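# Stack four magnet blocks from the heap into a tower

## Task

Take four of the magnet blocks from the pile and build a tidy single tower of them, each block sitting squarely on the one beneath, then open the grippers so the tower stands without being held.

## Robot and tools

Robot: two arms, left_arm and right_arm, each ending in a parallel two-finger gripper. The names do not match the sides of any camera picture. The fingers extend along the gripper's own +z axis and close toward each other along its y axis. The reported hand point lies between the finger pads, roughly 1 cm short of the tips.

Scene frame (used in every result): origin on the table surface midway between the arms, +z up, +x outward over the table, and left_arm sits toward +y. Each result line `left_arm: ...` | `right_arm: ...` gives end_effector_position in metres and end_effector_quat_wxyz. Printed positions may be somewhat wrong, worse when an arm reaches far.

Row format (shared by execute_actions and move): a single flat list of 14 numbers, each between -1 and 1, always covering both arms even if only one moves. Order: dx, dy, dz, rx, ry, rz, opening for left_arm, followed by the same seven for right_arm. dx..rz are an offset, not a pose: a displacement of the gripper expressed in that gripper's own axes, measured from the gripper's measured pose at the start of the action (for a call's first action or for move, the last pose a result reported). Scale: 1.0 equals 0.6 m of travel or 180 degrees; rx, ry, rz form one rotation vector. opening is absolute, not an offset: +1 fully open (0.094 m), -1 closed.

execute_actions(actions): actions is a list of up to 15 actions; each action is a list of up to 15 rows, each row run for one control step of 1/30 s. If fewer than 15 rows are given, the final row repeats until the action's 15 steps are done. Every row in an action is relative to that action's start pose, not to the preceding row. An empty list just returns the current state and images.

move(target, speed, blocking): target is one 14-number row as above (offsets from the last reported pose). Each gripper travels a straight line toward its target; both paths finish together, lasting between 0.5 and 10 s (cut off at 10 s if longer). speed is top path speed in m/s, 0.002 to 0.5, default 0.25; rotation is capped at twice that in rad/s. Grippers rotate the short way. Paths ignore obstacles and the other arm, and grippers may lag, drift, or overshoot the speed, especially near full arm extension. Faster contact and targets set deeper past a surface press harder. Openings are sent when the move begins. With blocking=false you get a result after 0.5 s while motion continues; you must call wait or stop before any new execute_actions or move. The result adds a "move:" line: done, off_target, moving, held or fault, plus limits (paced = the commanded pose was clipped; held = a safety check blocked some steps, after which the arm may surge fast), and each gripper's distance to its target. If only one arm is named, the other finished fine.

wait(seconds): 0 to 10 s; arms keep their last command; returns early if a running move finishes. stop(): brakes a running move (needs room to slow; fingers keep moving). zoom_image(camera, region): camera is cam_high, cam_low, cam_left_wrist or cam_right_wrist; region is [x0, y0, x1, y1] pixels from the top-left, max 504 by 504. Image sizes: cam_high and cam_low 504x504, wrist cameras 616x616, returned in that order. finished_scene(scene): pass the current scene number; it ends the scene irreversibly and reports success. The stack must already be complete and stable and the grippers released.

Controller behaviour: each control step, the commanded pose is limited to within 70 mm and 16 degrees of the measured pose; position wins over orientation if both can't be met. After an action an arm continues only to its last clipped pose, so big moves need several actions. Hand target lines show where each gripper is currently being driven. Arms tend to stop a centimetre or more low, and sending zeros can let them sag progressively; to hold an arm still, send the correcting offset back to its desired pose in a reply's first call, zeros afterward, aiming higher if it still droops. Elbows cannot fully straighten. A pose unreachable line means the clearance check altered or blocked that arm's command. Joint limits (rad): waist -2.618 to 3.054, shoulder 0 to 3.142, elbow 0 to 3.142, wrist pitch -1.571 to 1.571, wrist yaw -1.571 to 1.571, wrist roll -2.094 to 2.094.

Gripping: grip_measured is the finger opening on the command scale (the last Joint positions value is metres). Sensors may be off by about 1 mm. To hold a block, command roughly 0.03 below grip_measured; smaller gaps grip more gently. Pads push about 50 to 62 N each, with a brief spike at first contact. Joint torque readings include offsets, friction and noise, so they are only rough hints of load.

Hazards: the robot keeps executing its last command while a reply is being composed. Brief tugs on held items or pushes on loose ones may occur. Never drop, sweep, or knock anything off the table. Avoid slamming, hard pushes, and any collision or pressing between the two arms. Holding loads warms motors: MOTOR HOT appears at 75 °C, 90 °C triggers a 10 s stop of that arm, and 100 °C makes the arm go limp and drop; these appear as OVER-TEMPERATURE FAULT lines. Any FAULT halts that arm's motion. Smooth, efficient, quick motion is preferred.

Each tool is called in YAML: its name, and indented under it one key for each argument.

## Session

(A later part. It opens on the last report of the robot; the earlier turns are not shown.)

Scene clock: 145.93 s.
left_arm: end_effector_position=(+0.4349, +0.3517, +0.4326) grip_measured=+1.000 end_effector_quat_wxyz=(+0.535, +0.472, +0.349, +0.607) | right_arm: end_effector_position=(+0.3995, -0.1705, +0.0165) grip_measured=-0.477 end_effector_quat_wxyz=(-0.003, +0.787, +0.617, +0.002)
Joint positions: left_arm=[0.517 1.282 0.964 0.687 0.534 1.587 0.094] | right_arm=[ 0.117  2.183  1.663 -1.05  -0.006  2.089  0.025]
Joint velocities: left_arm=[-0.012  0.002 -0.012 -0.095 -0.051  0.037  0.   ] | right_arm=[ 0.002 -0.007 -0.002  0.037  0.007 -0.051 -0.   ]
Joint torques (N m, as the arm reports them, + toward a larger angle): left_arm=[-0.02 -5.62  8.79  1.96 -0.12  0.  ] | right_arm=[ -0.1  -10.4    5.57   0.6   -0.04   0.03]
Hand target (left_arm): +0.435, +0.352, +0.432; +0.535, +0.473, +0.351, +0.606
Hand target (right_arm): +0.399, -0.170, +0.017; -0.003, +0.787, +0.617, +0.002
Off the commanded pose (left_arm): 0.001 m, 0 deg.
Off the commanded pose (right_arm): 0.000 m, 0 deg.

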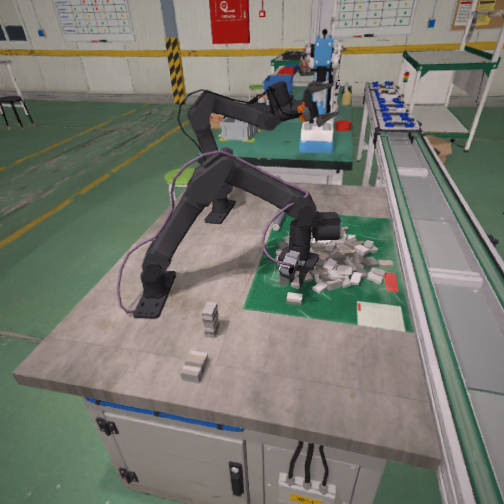

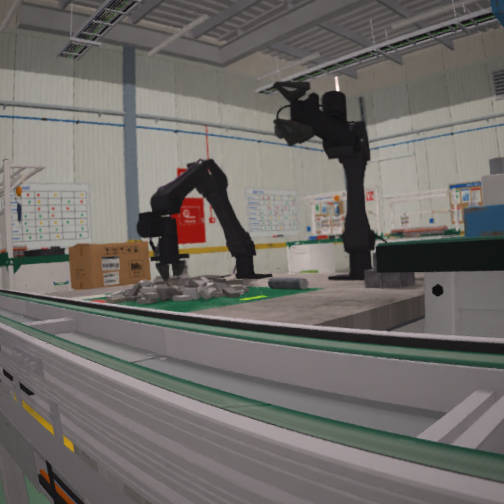

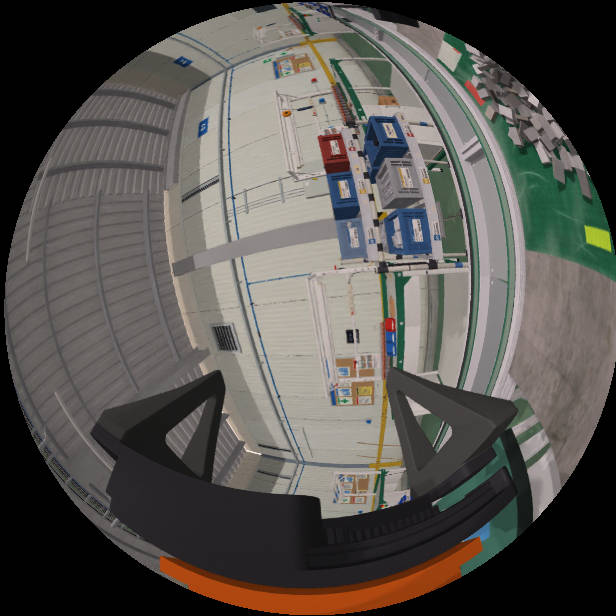

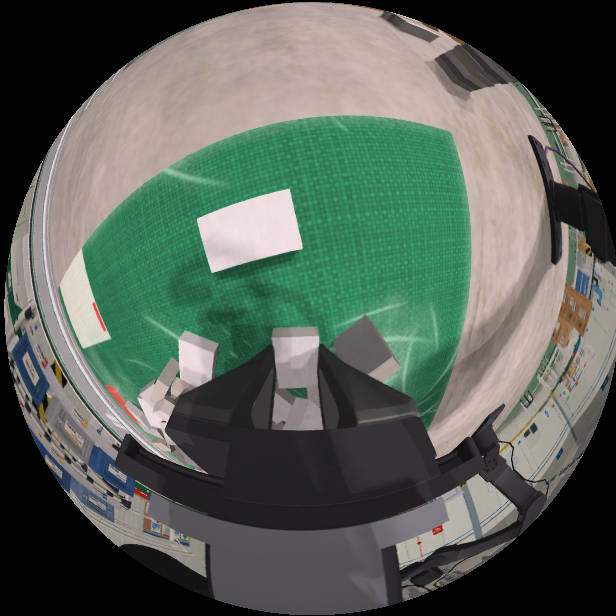

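move:
  target: [0,0,0,0,0,0,1,0,0,-0.068,0,0,0,-0.515]
  speed: 0.08

Scene clock: 147.50 s.
left_arm: end_effector_position=(+0.4346, +0.3515, +0.4334) grip_measured=+1.000 end_effector_quat_wxyz=(+0.536, +0.471, +0.348, +0.608) | right_arm: end_effector_position=(+0.3954, -0.1716, +0.0430) grip_measured=-0.477 end_effector_quat_wxyz=(-0.007, +0.787, +0.617, -0.009)
Joint positions: left_arm=[0.517 1.282 0.964 0.691 0.534 1.587 0.094] | right_arm=[ 0.117  2.165  1.742 -1.17  -0.006  2.089  0.025]
Joint velocities: left_arm=[ 0.002 -0.007 -0.012 -0.007 -0.007 -0.007  0.   ] | right_arm=[-0.007  0.007 -0.022 -0.022  0.037  0.022  0.   ]
Joint torques (N m, as the arm reports them, + toward a larger angle): left_arm=[-0.02 -5.6   8.77  1.97 -0.12  0.  ] | right_arm=[ -0.18 -11.59   7.69   0.25  -0.06   0.02]
Hand target (left_arm): +0.435, +0.352, +0.433; +0.535, +0.472, +0.350, +0.607
Hand target (right_arm): +0.400, -0.171, +0.057; -0.002, +0.787, +0.617, +0.002
Off the commanded pose (left_arm): 0.001 m, 0 deg.
Off the commanded pose (right_arm): 0.015 m, 1 deg.
move: off_target (right_arm)

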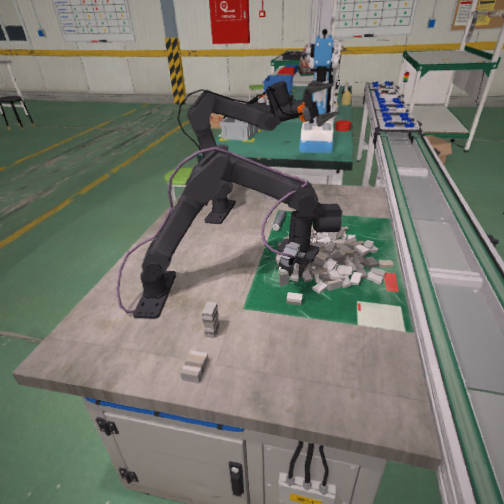

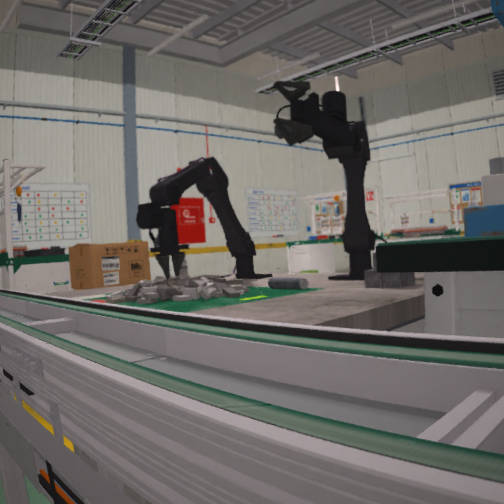

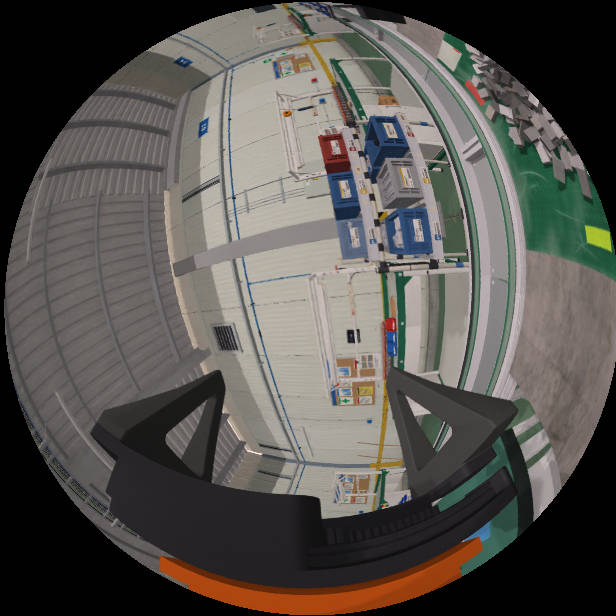

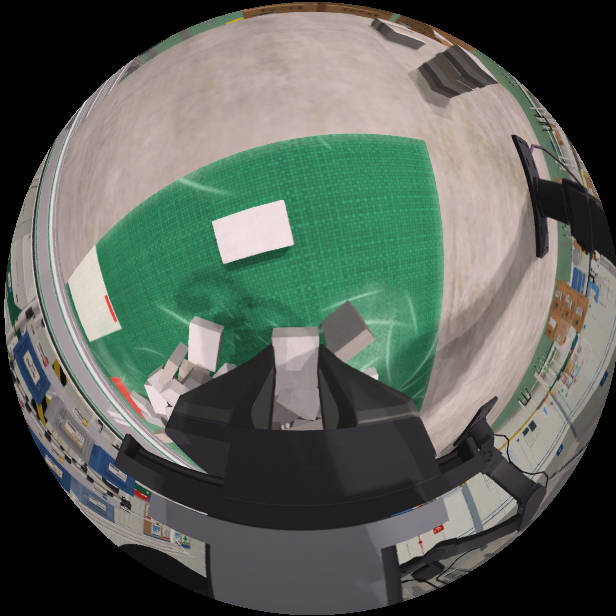

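move:
  target: [0,0,0,0,0,0,1,-0.124,0.042,-0.032,-0.0066,-0.0051,-0.577,-0.515]
  speed: 0.4

zoom_image:
  camera: "cam_right_wrist"
  region: [240,270,360,390]

Scene clock: 152.17 s.
left_arm: end_effector_position=(+0.4343, +0.3514, +0.4343) grip_measured=+1.000 end_effector_quat_wxyz=(+0.536, +0.471, +0.346, +0.609) | right_arm: end_effector_position=(+0.4102, -0.2448, +0.0578) grip_measured=-0.478 end_effector_quat_wxyz=(+0.004, +0.002, +1.000, +0.003)
Joint positions: left_arm=[0.517 1.282 0.964 0.695 0.534 1.587 0.094] | right_arm=[-0.065  2.127  1.742 -1.177 -0.006  0.098  0.025]
Joint velocities: left_arm=[-0.002  0.002 -0.012 -0.081 -0.037 -0.051  0.   ] | right_arm=[ 0.002 -0.012 -0.007  0.022 -0.037 -0.095 -0.   ]
Joint torques (N m, as the arm reports them, + toward a larger angle): left_arm=[-0.01 -5.61  8.77  1.97 -0.12  0.  ] | right_arm=[ -0.84 -11.92   4.06   0.47   0.01  -0.07]
Hand target (left_arm): +0.435, +0.352, +0.433; +0.536, +0.471, +0.348, +0.608
Hand target (right_arm): +0.403, -0.250, +0.062; -0.001, -0.000, +1.000, -0.001
Off the commanded pose (left_arm): 0.001 m, 0 deg.
Off the commanded pose (right_arm): 0.010 m, 1 deg.
move: done

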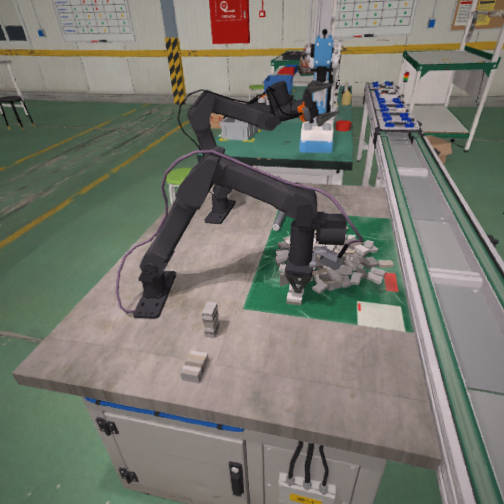

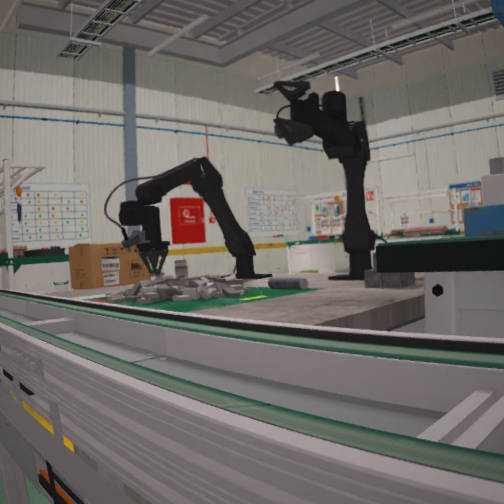

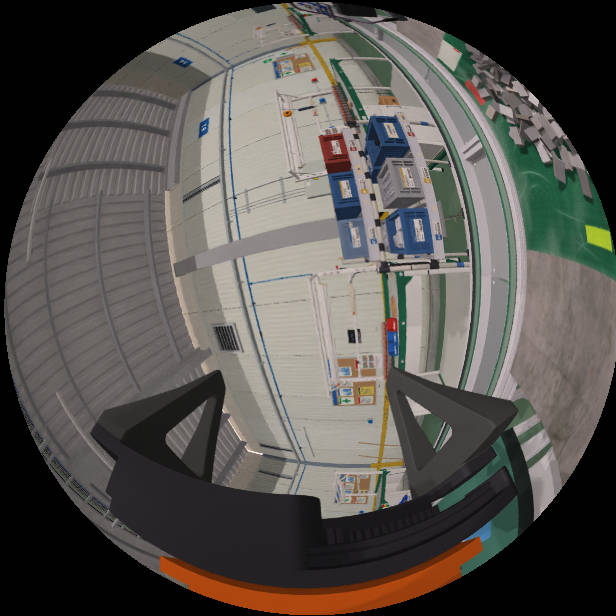

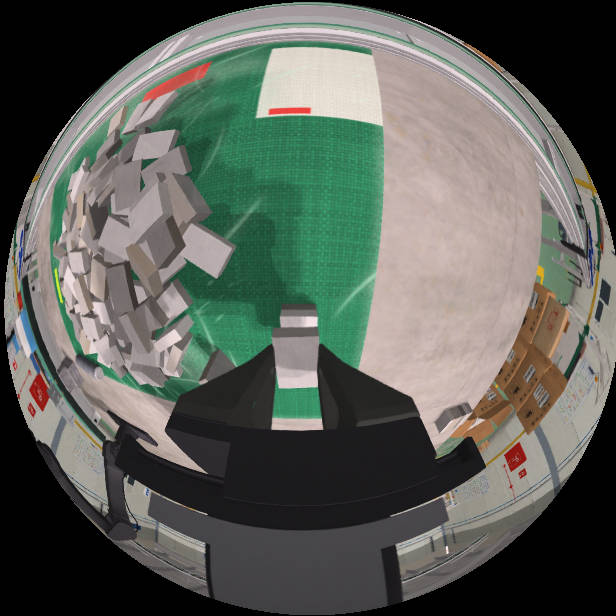

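Region (240, 270, 360, 390) of cam_right_wrist's 616x616 image, scaled by 4.200, with more detail than that image has.

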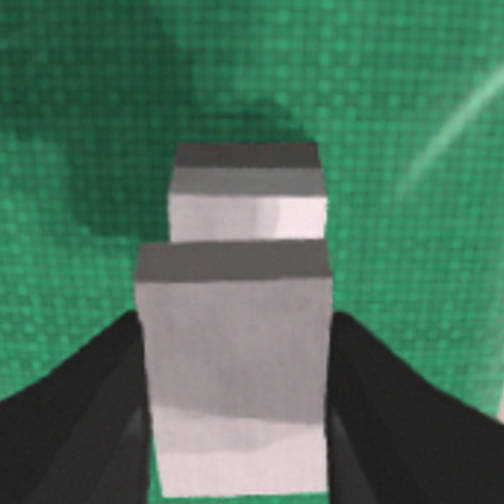

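execute_actions:
  actions:
    - [[0,0,0,0,0,0,1,0.006,-0.011,0.03,0,0.003,0,-0.515],[0,0,0,0,0,0,1,0.006,-0.011,0.042,0,0.003,0,-0.515],[0,0,0,0,0,0,1,0.006,-0.011,0.042,0,0.003,0,-0.515],[0,0,0,0,0,0,1,0.006,-0.004,0.042,0,0.003,0,-0.515],[0,0,0,0,0,0,1,0.006,-0.004,0.026,0,0.003,0,-0.515]]

zoom_image:
  camera: "cam_right_wrist"
  region: [240,270,360,390]

Scene clock: 154.87 s.
left_arm: end_effector_position=(+0.4341, +0.3513, +0.4350) grip_measured=+1.000 end_effector_quat_wxyz=(+0.536, +0.470, +0.345, +0.610) | right_arm: end_effector_position=(+0.4052, -0.2462, +0.0410) grip_measured=-0.478 end_effector_quat_wxyz=(-0.006, +0.001, +1.000, +0.002)
Joint positions: left_arm=[0.517 1.282 0.964 0.699 0.534 1.587 0.094] | right_arm=[-0.068  2.137  1.69  -1.134 -0.006  0.094  0.025]
Joint velocities: left_arm=[ 0.002 -0.007 -0.007 -0.066  0.066  0.066  0.   ] | right_arm=[-0.017 -0.007  0.012 -0.066 -0.066  0.007  0.001]
Joint torques (N m, as the arm reports them, + toward a larger angle): left_arm=[-0.02 -5.6   8.77  1.94 -0.13  0.  ] | right_arm=[ -0.25 -10.25   5.31   0.65  -0.07   0.01]
Hand target (left_arm): +0.434, +0.351, +0.434; +0.536, +0.471, +0.347, +0.609
Hand target (right_arm): +0.407, -0.247, +0.042; -0.001, +0.002, +1.000, +0.003
Off the commanded pose (left_arm): 0.001 m, 0 deg.
Off the commanded pose (right_arm): 0.002 m, 1 deg.

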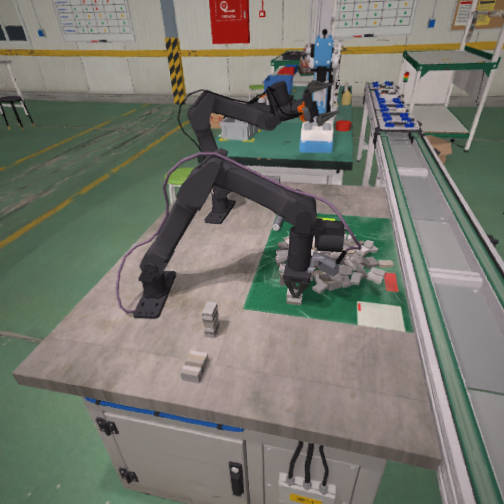

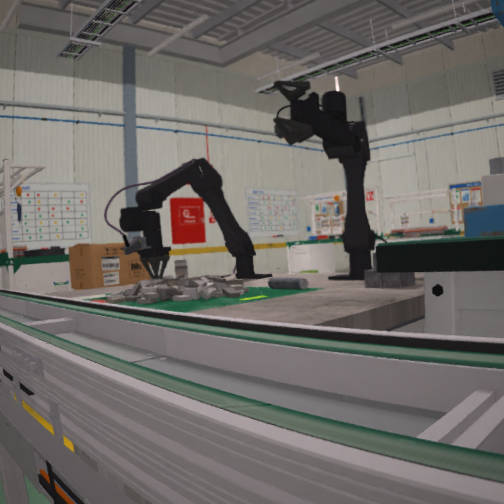

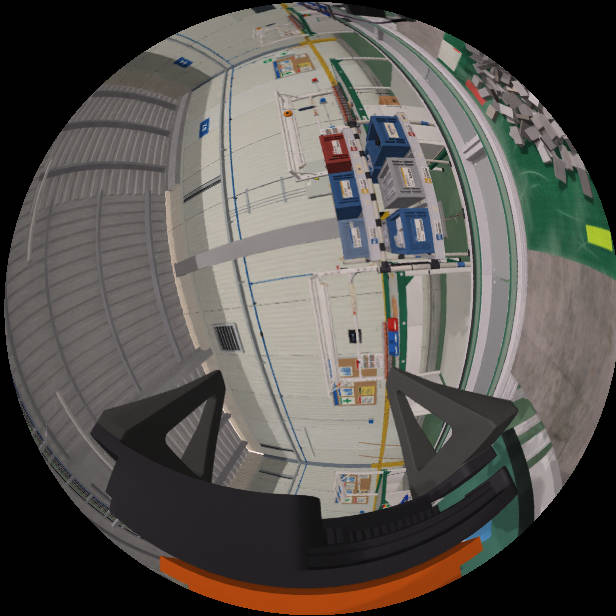

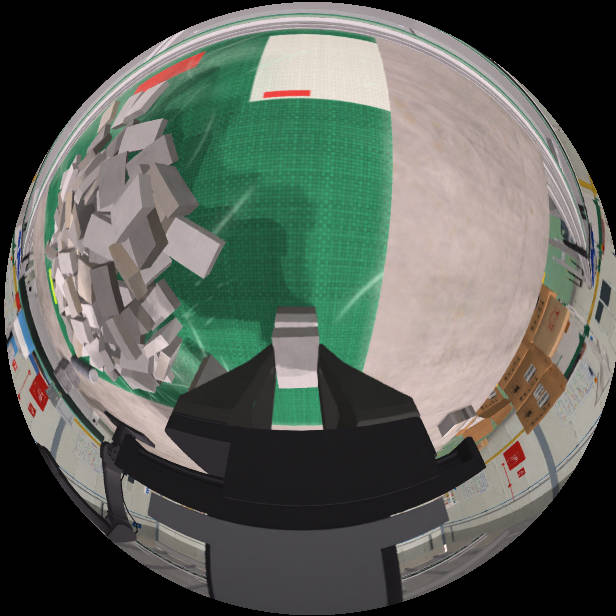

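Region (240, 270, 360, 390) of cam_right_wrist's 616x616 image, scaled by 4.200, with more detail than that image has.

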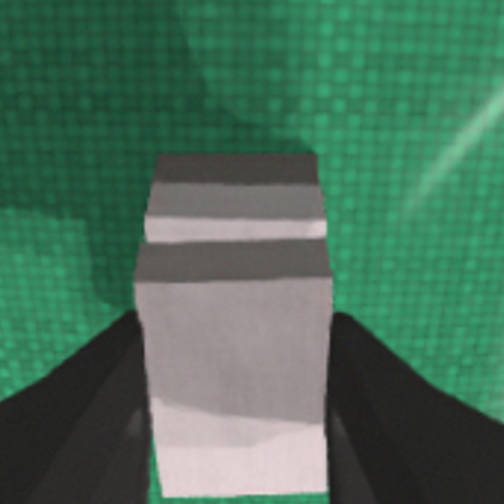

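execute_actions:
  actions:
    - [[0,0,0,0,0,0,1,0,0,0,0,0,0.02,-0.515],[0,0,0,0,0,0,1,0,0,0,0,0,0.02,-0.515],[0,0,0,0,0,0,1,0,0,0,0,0,0.02,-0.515],[0,0,0,0,0,0,1,0,0,0,0,0,0.016,-0.515]]
    - [[0,0,0,0,0,0,1,0,0,0.02,0,-0.002,0.002,-0.515],[0,0,0,0,0,0,1,0,0,0.03,0,-0.002,0.002,-0.515],[0,0,0,0,0,0,1,0,0,0.03,0,-0.002,0.002,-0.515],[0,0,0,0,0,0,1,0,0,0.008,0,-0.002,0.002,-0.515]]

zoom_image:
  camera: "cam_right_wrist"
  region: [240,270,360,390]

Scene clock: 158.10 s.
left_arm: end_effector_position=(+0.4335, +0.3510, +0.4366) grip_measured=+1.000 end_effector_quat_wxyz=(+0.536, +0.469, +0.342, +0.612) | right_arm: end_effector_position=(+0.4065, -0.2462, +0.0371) grip_measured=-0.478 end_effector_quat_wxyz=(-0.000, +0.021, +1.000, +0.003)
Joint positions: left_arm=[0.517 1.282 0.964 0.706 0.534 1.587 0.094] | right_arm=[-0.068  2.135  1.671 -1.106 -0.005  0.134  0.025]
Joint velocities: left_arm=[-0.002 -0.017  0.007  0.037 -0.037 -0.037  0.   ] | right_arm=[ 0.007  0.002 -0.012 -0.022 -0.037 -0.051  0.   ]
Joint torques (N m, as the arm reports them, + toward a larger angle): left_arm=[-0.01 -5.61  8.77  1.94 -0.13  0.  ] | right_arm=[  0.05 -10.17   5.2    0.59  -0.04   0.1 ]
Hand target (left_arm): +0.434, +0.351, +0.436; +0.536, +0.470, +0.344, +0.611
Hand target (right_arm): +0.405, -0.246, +0.036; -0.003, +0.024, +1.000, +0.002
Off the commanded pose (left_arm): 0.001 m, 0 deg.
Off the commanded pose (right_arm): 0.002 m, 0 deg.

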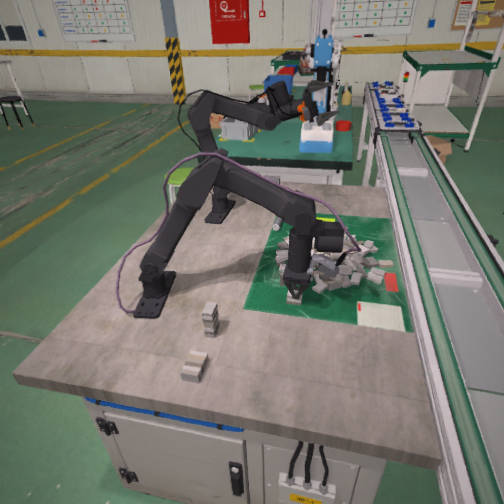

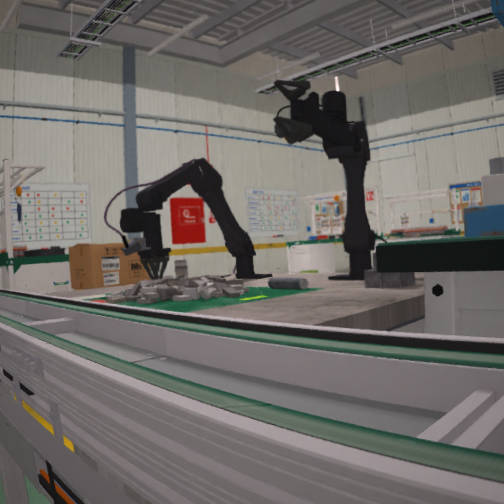

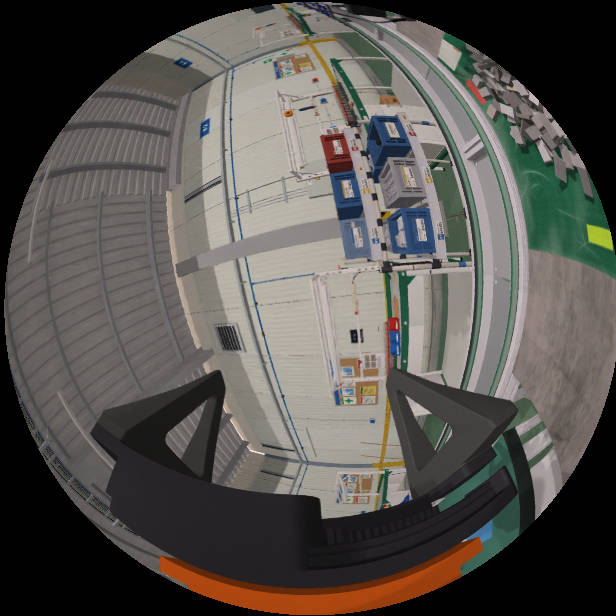

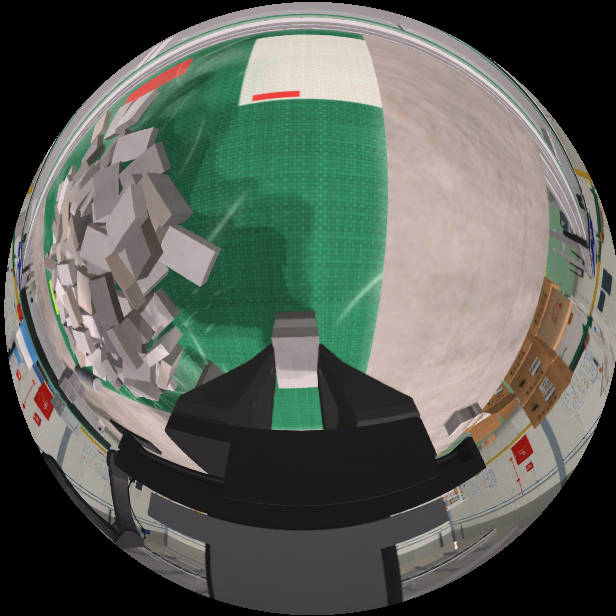

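Region (240, 270, 360, 390) of cam_right_wrist's 616x616 image, scaled by 4.200, with more detail than that image has.

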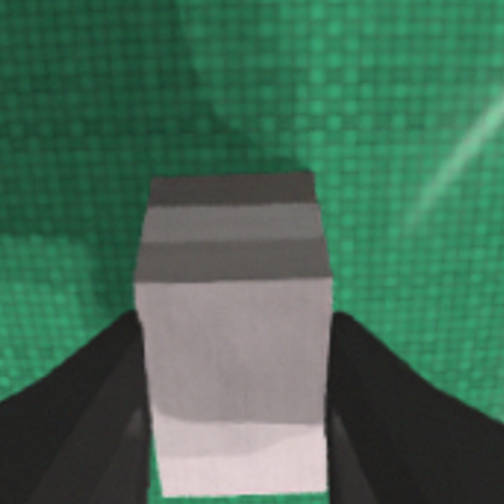

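execute_actions:
  actions:
    - [[0,0,0,0,0,0,1,0.016,0,0.02,0,0.010,0,-0.515],[0,0,0,0,0,0,1,0.016,0,0.02,0,0.010,0,-0.515],[0,0,0,0,0,0,1,0.016,0,0.02,0,0.010,0,-0.515],[0,0,0,0,0,0,1,0.003,0,0.006,0,0.002,0,-0.515]]

zoom_image:
  camera: "cam_right_wrist"
  region: [240,270,360,390]

Scene clock: 159.83 s.
left_arm: end_effector_position=(+0.4333, +0.3508, +0.4373) grip_measured=+1.000 end_effector_quat_wxyz=(+0.536, +0.469, +0.341, +0.613) | right_arm: end_effector_position=(+0.4062, -0.2463, +0.0361) grip_measured=-0.478 end_effector_quat_wxyz=(-0.000, +0.021, +1.000, +0.002)
Joint positions: left_arm=[0.517 1.282 0.964 0.71  0.534 1.587 0.094] | right_arm=[-0.068  2.135  1.667 -1.103 -0.005  0.134  0.025]
Joint velocities: left_arm=[-0.012 -0.002 -0.017 -0.066 -0.007  0.022  0.   ] | right_arm=[ 0.017 -0.007  0.007  0.095 -0.051 -0.007  0.001]
Joint torques (N m, as the arm reports them, + toward a larger angle): left_arm=[-0.02 -5.59  8.76  1.95 -0.13  0.  ] | right_arm=[ 0.02 -9.9   5.1   0.62 -0.06  0.01]
Hand target (left_arm): +0.434, +0.351, +0.437; +0.536, +0.469, +0.342, +0.612
Hand target (right_arm): +0.405, -0.246, +0.033; -0.003, +0.021, +1.000, +0.003
Off the commanded pose (left_arm): 0.001 m, 0 deg.
Off the commanded pose (right_arm): 0.003 m, 0 deg.

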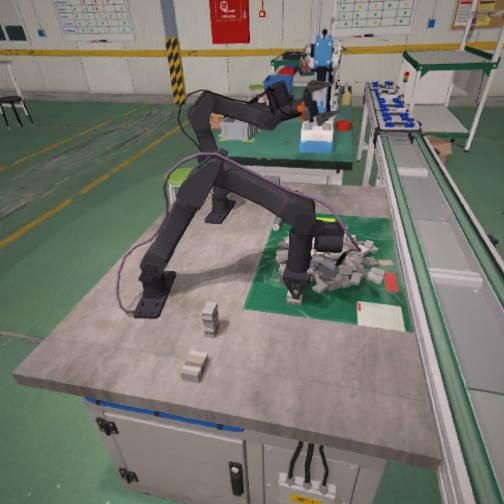

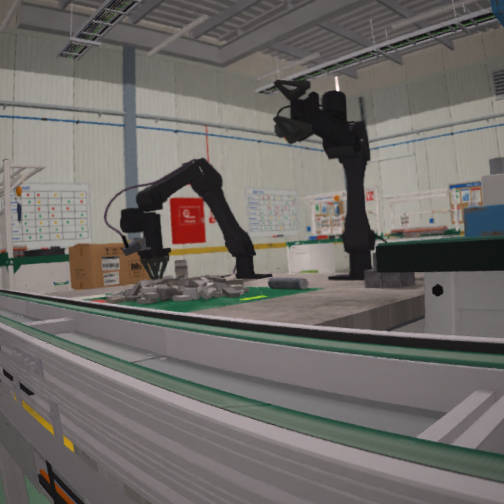

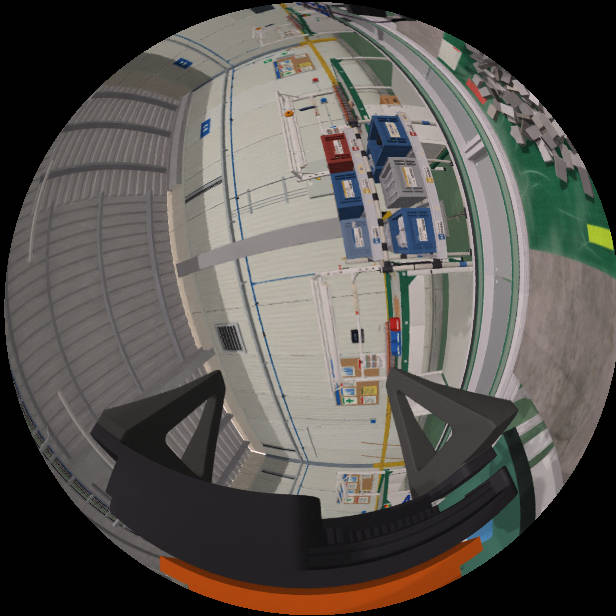

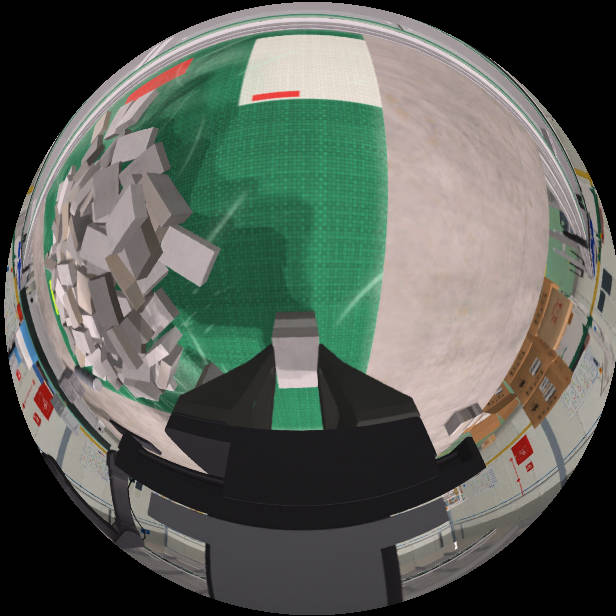

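Region (240, 270, 360, 390) of cam_right_wrist's 616x616 image, scaled by 4.200, with more detail than that image has.

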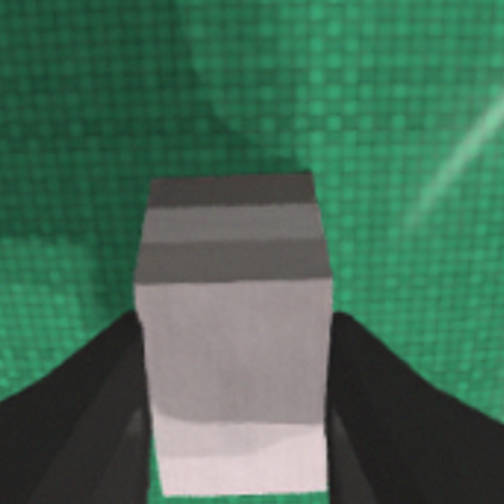

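execute_actions:
  actions:
    - [[0,0,0,0,0,0,1,0,0,0,0,0,0,-0.49],[0,0,0,0,0,0,1,0,0,0,0,0,0,-0.475],[0,0,0,0,0,0,1,0,0,0,0,0,0,-0.465],[0,0,0,0,0,0,1,0,0,0,0,0,0,-0.45],[0,0,0,0,0,0,1,0,0,0,0,0,0,-0.42],[0,0,0,0,0,0,1,0,0,0,0,0,0,-0.38],[0,0,0,0,0,0,1,0,0,0,0,0,0,-0.33],[0,0,0,0,0,0,1,0,0,0,0,0,0,-0.28],[0,0,0,0,0,0,1,0,0,-0.02,0,0,0,-0.28],[0,0,0,0,0,0,1,0,0,-0.035,0,0,0,-0.28],[0,0,0,0,0,0,1,0,0,-0.05,0,0,0,-0.28]]

move:
  target: [0,0,0,0,0,0,1,-0.104,0.113,-0.012,0,0,-0.347,-0.28]
  speed: 0.4

zoom_image:
  camera: "cam_right_wrist"
  region: [220,240,380,400]

Scene clock: 164.23 s.
left_arm: end_effector_position=(+0.4330, +0.3507, +0.4380) grip_measured=+1.000 end_effector_quat_wxyz=(+0.537, +0.468, +0.340, +0.614) | right_arm: end_effector_position=(+0.4051, -0.2464, +0.0504) grip_measured=-0.282 end_effector_quat_wxyz=(-0.006, +0.021, +1.000, +0.002)
Joint positions: left_arm=[0.517 1.282 0.964 0.713 0.534 1.587 0.094] | right_arm=[-0.068  2.13   1.716 -1.168 -0.005  0.134  0.034]
Joint velocities: left_arm=[-0.012 -0.012 -0.012  0.051  0.007  0.051  0.   ] | right_arm=[ 0.002 -0.061  0.178 -0.125  0.007 -0.037 -0.001]
Joint torques (N m, as the arm reports them, + toward a larger angle): left_arm=[-0.02 -5.59  8.75  1.98 -0.13  0.  ] | right_arm=[ -0.17 -11.07   7.13   0.34  -0.03   0.  ]
Hand target (left_arm): +0.433, +0.351, +0.437; +0.536, +0.469, +0.341, +0.613
Hand target (right_arm): +0.406, -0.247, +0.066; +0.000, +0.021, +1.000, +0.003
Off the commanded pose (left_arm): 0.001 m, 0 deg.
Off the commanded pose (right_arm): 0.016 m, 1 deg.

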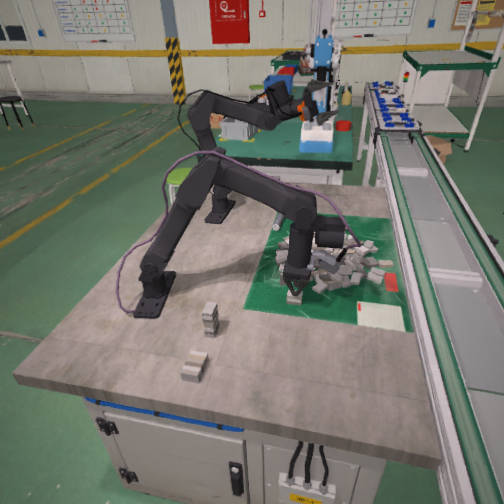

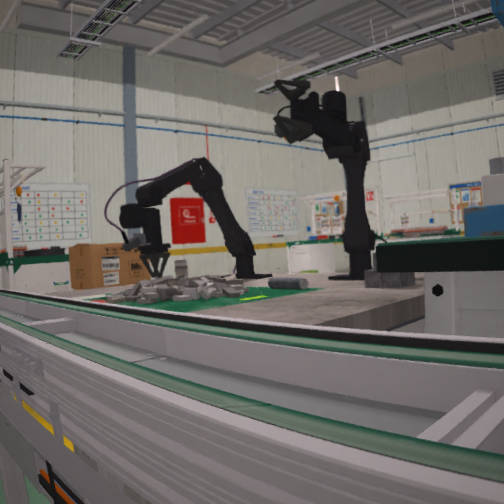

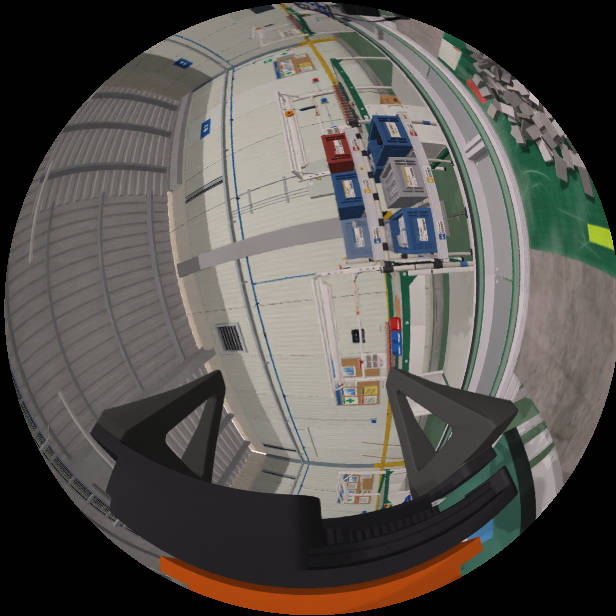

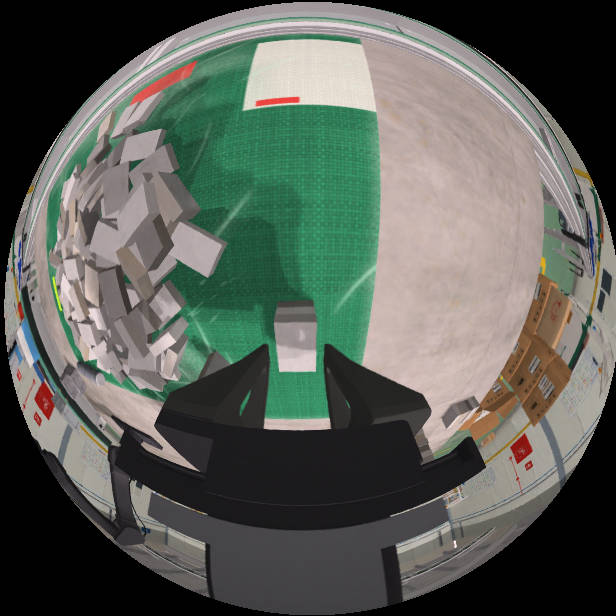

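Scene clock: 166.37 s.
left_arm: end_effector_position=(+0.4327, +0.3505, +0.4388) grip_measured=+1.000 end_effector_quat_wxyz=(+0.537, +0.468, +0.338, +0.616) | right_arm: end_effector_position=(+0.4696, -0.1850, +0.0565) grip_measured=-0.282 end_effector_quat_wxyz=(-0.002, -0.493, +0.870, +0.003)
Joint positions: left_arm=[0.517 1.282 0.964 0.717 0.534 1.587 0.094] | right_arm=[ 0.048  2.488  2.35  -1.439 -0.005 -0.823  0.034]
Joint velocities: left_arm=[-0.002 -0.007  0.017  0.022  0.022  0.007  0.   ] | right_arm=[ 0.007 -0.002 -0.007 -0.037  0.051  0.007  0.001]
Joint torques (N m, as the arm reports them, + toward a larger angle): left_arm=[-0.01 -5.59  8.76  1.94 -0.13 -0.01] | right_arm=[  0.66 -11.12   7.75   0.39  -0.05  -0.08]
Hand target (left_arm): +0.433, +0.351, +0.438; +0.537, +0.468, +0.340, +0.615
Hand target (right_arm): +0.470, -0.181, +0.057; -0.003, -0.500, +0.866, +0.005
Off the commanded pose (left_arm): 0.001 m, 0 deg.
Off the commanded pose (right_arm): 0.004 m, 1 deg.
move: done

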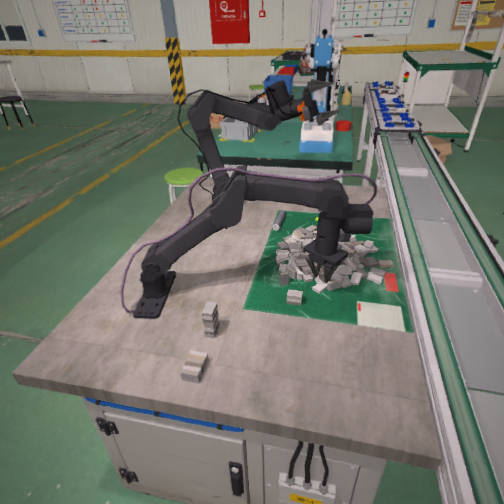

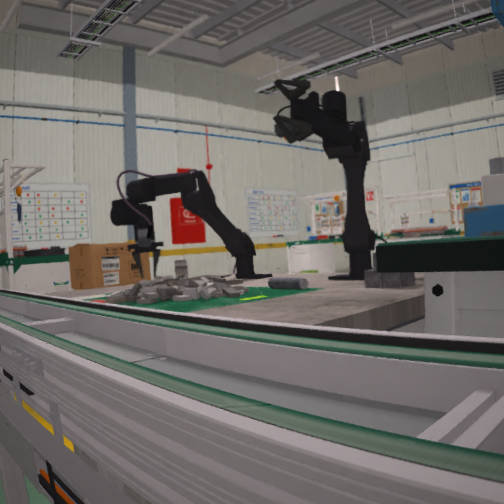

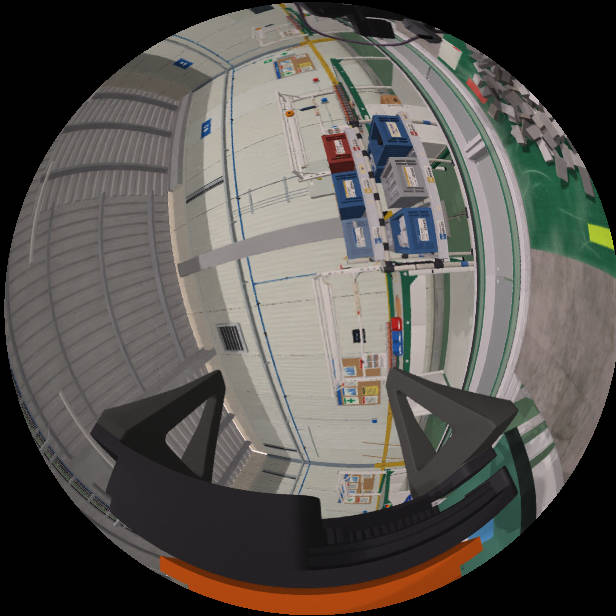

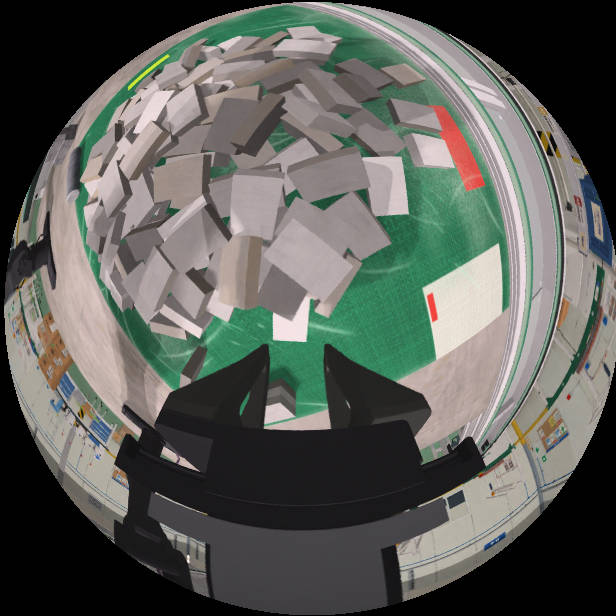

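Region (220, 240, 380, 400) of cam_right_wrist's 616x616 image, scaled by 3.150, with more detail than that image has.

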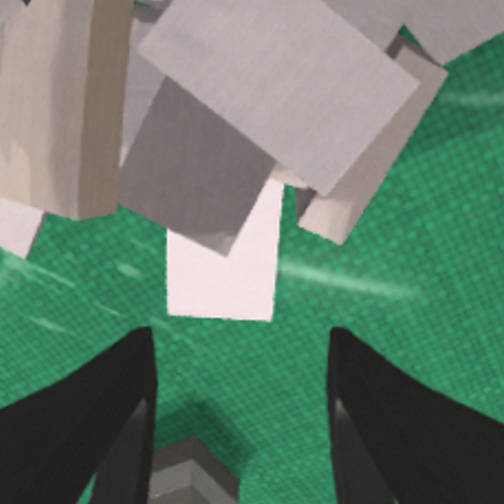

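move:
  target: [0,0,0,0,0,0,1,-0.010,0.009,0.04,0,0,0.014,-0.28]
  speed: 0.1

zoom_image:
  camera: "cam_right_wrist"
  region: [220,260,380,420]

Scene clock: 169.00 s.
left_arm: end_effector_position=(+0.4325, +0.3504, +0.4395) grip_measured=+1.000 end_effector_quat_wxyz=(+0.537, +0.467, +0.337, +0.617) | right_arm: end_effector_position=(+0.4711, -0.1802, +0.0347) grip_measured=-0.282 end_effector_quat_wxyz=(+0.000, -0.474, +0.880, +0.003)
Joint positions: left_arm=[0.517 1.282 0.964 0.72  0.534 1.587 0.094] | right_arm=[ 0.057  2.488  2.264 -1.348 -0.005 -0.771  0.034]
Joint velocities: left_arm=[-0.012 -0.027  0.002 -0.037 -0.022  0.007  0.   ] | right_arm=[-0.012  0.007 -0.002 -0.037 -0.051  0.022  0.001]
Joint torques (N m, as the arm reports them, + toward a larger angle): left_arm=[-0.01 -5.58  8.75  1.94 -0.13  0.  ] | right_arm=[  0.86 -12.96   4.02   0.65  -0.01   0.1 ]
Hand target (left_arm): +0.433, +0.351, +0.439; +0.537, +0.468, +0.338, +0.616
Hand target (right_arm): +0.468, -0.177, +0.033; -0.002, -0.473, +0.881, +0.003
Off the commanded pose (left_arm): 0.001 m, 0 deg.
Off the commanded pose (right_arm): 0.005 m, 0 deg.
move: done

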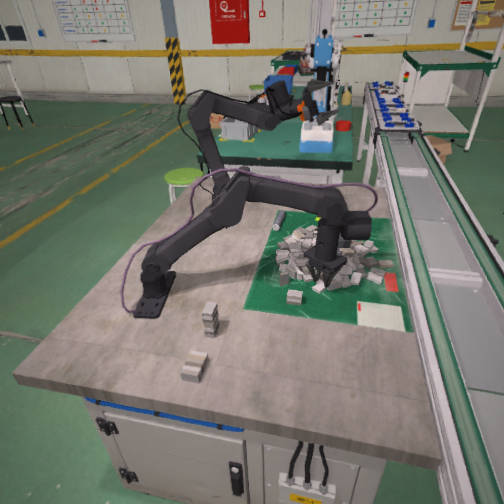

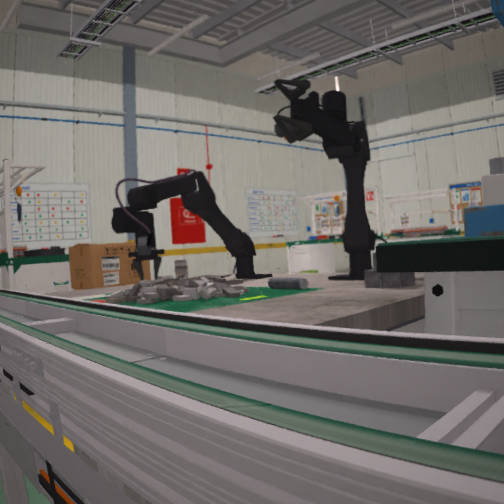

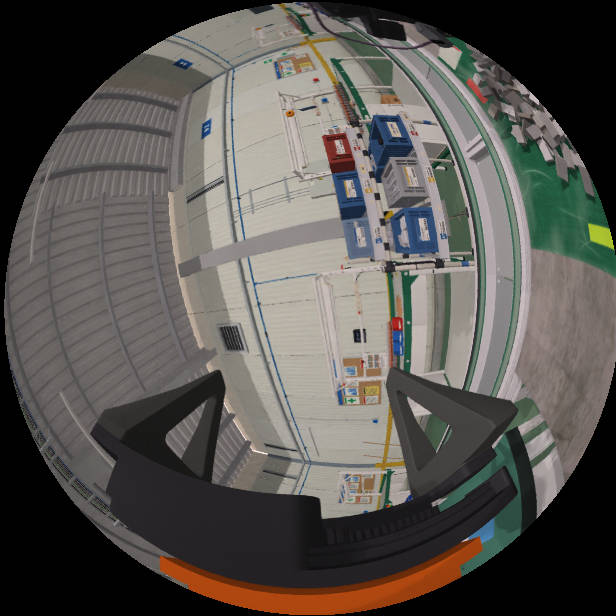

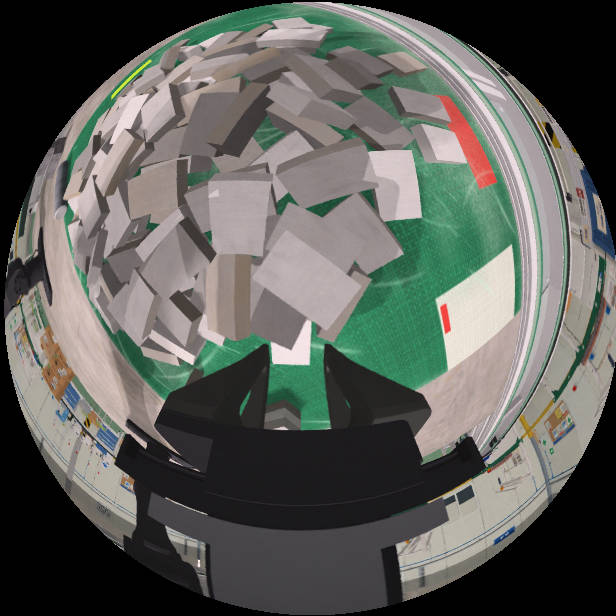

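Region (220, 260, 380, 420) of cam_right_wrist's 616x616 image, scaled by 3.150, with more detail than that image has.

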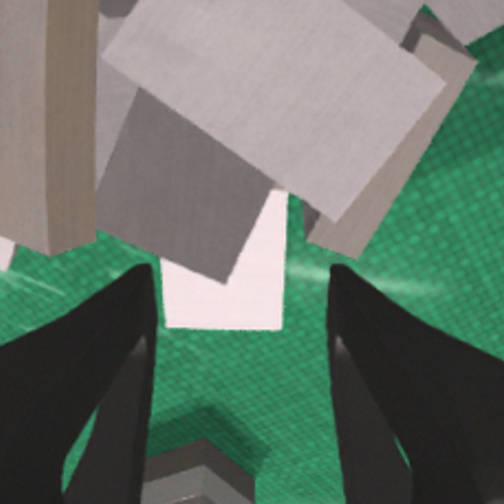

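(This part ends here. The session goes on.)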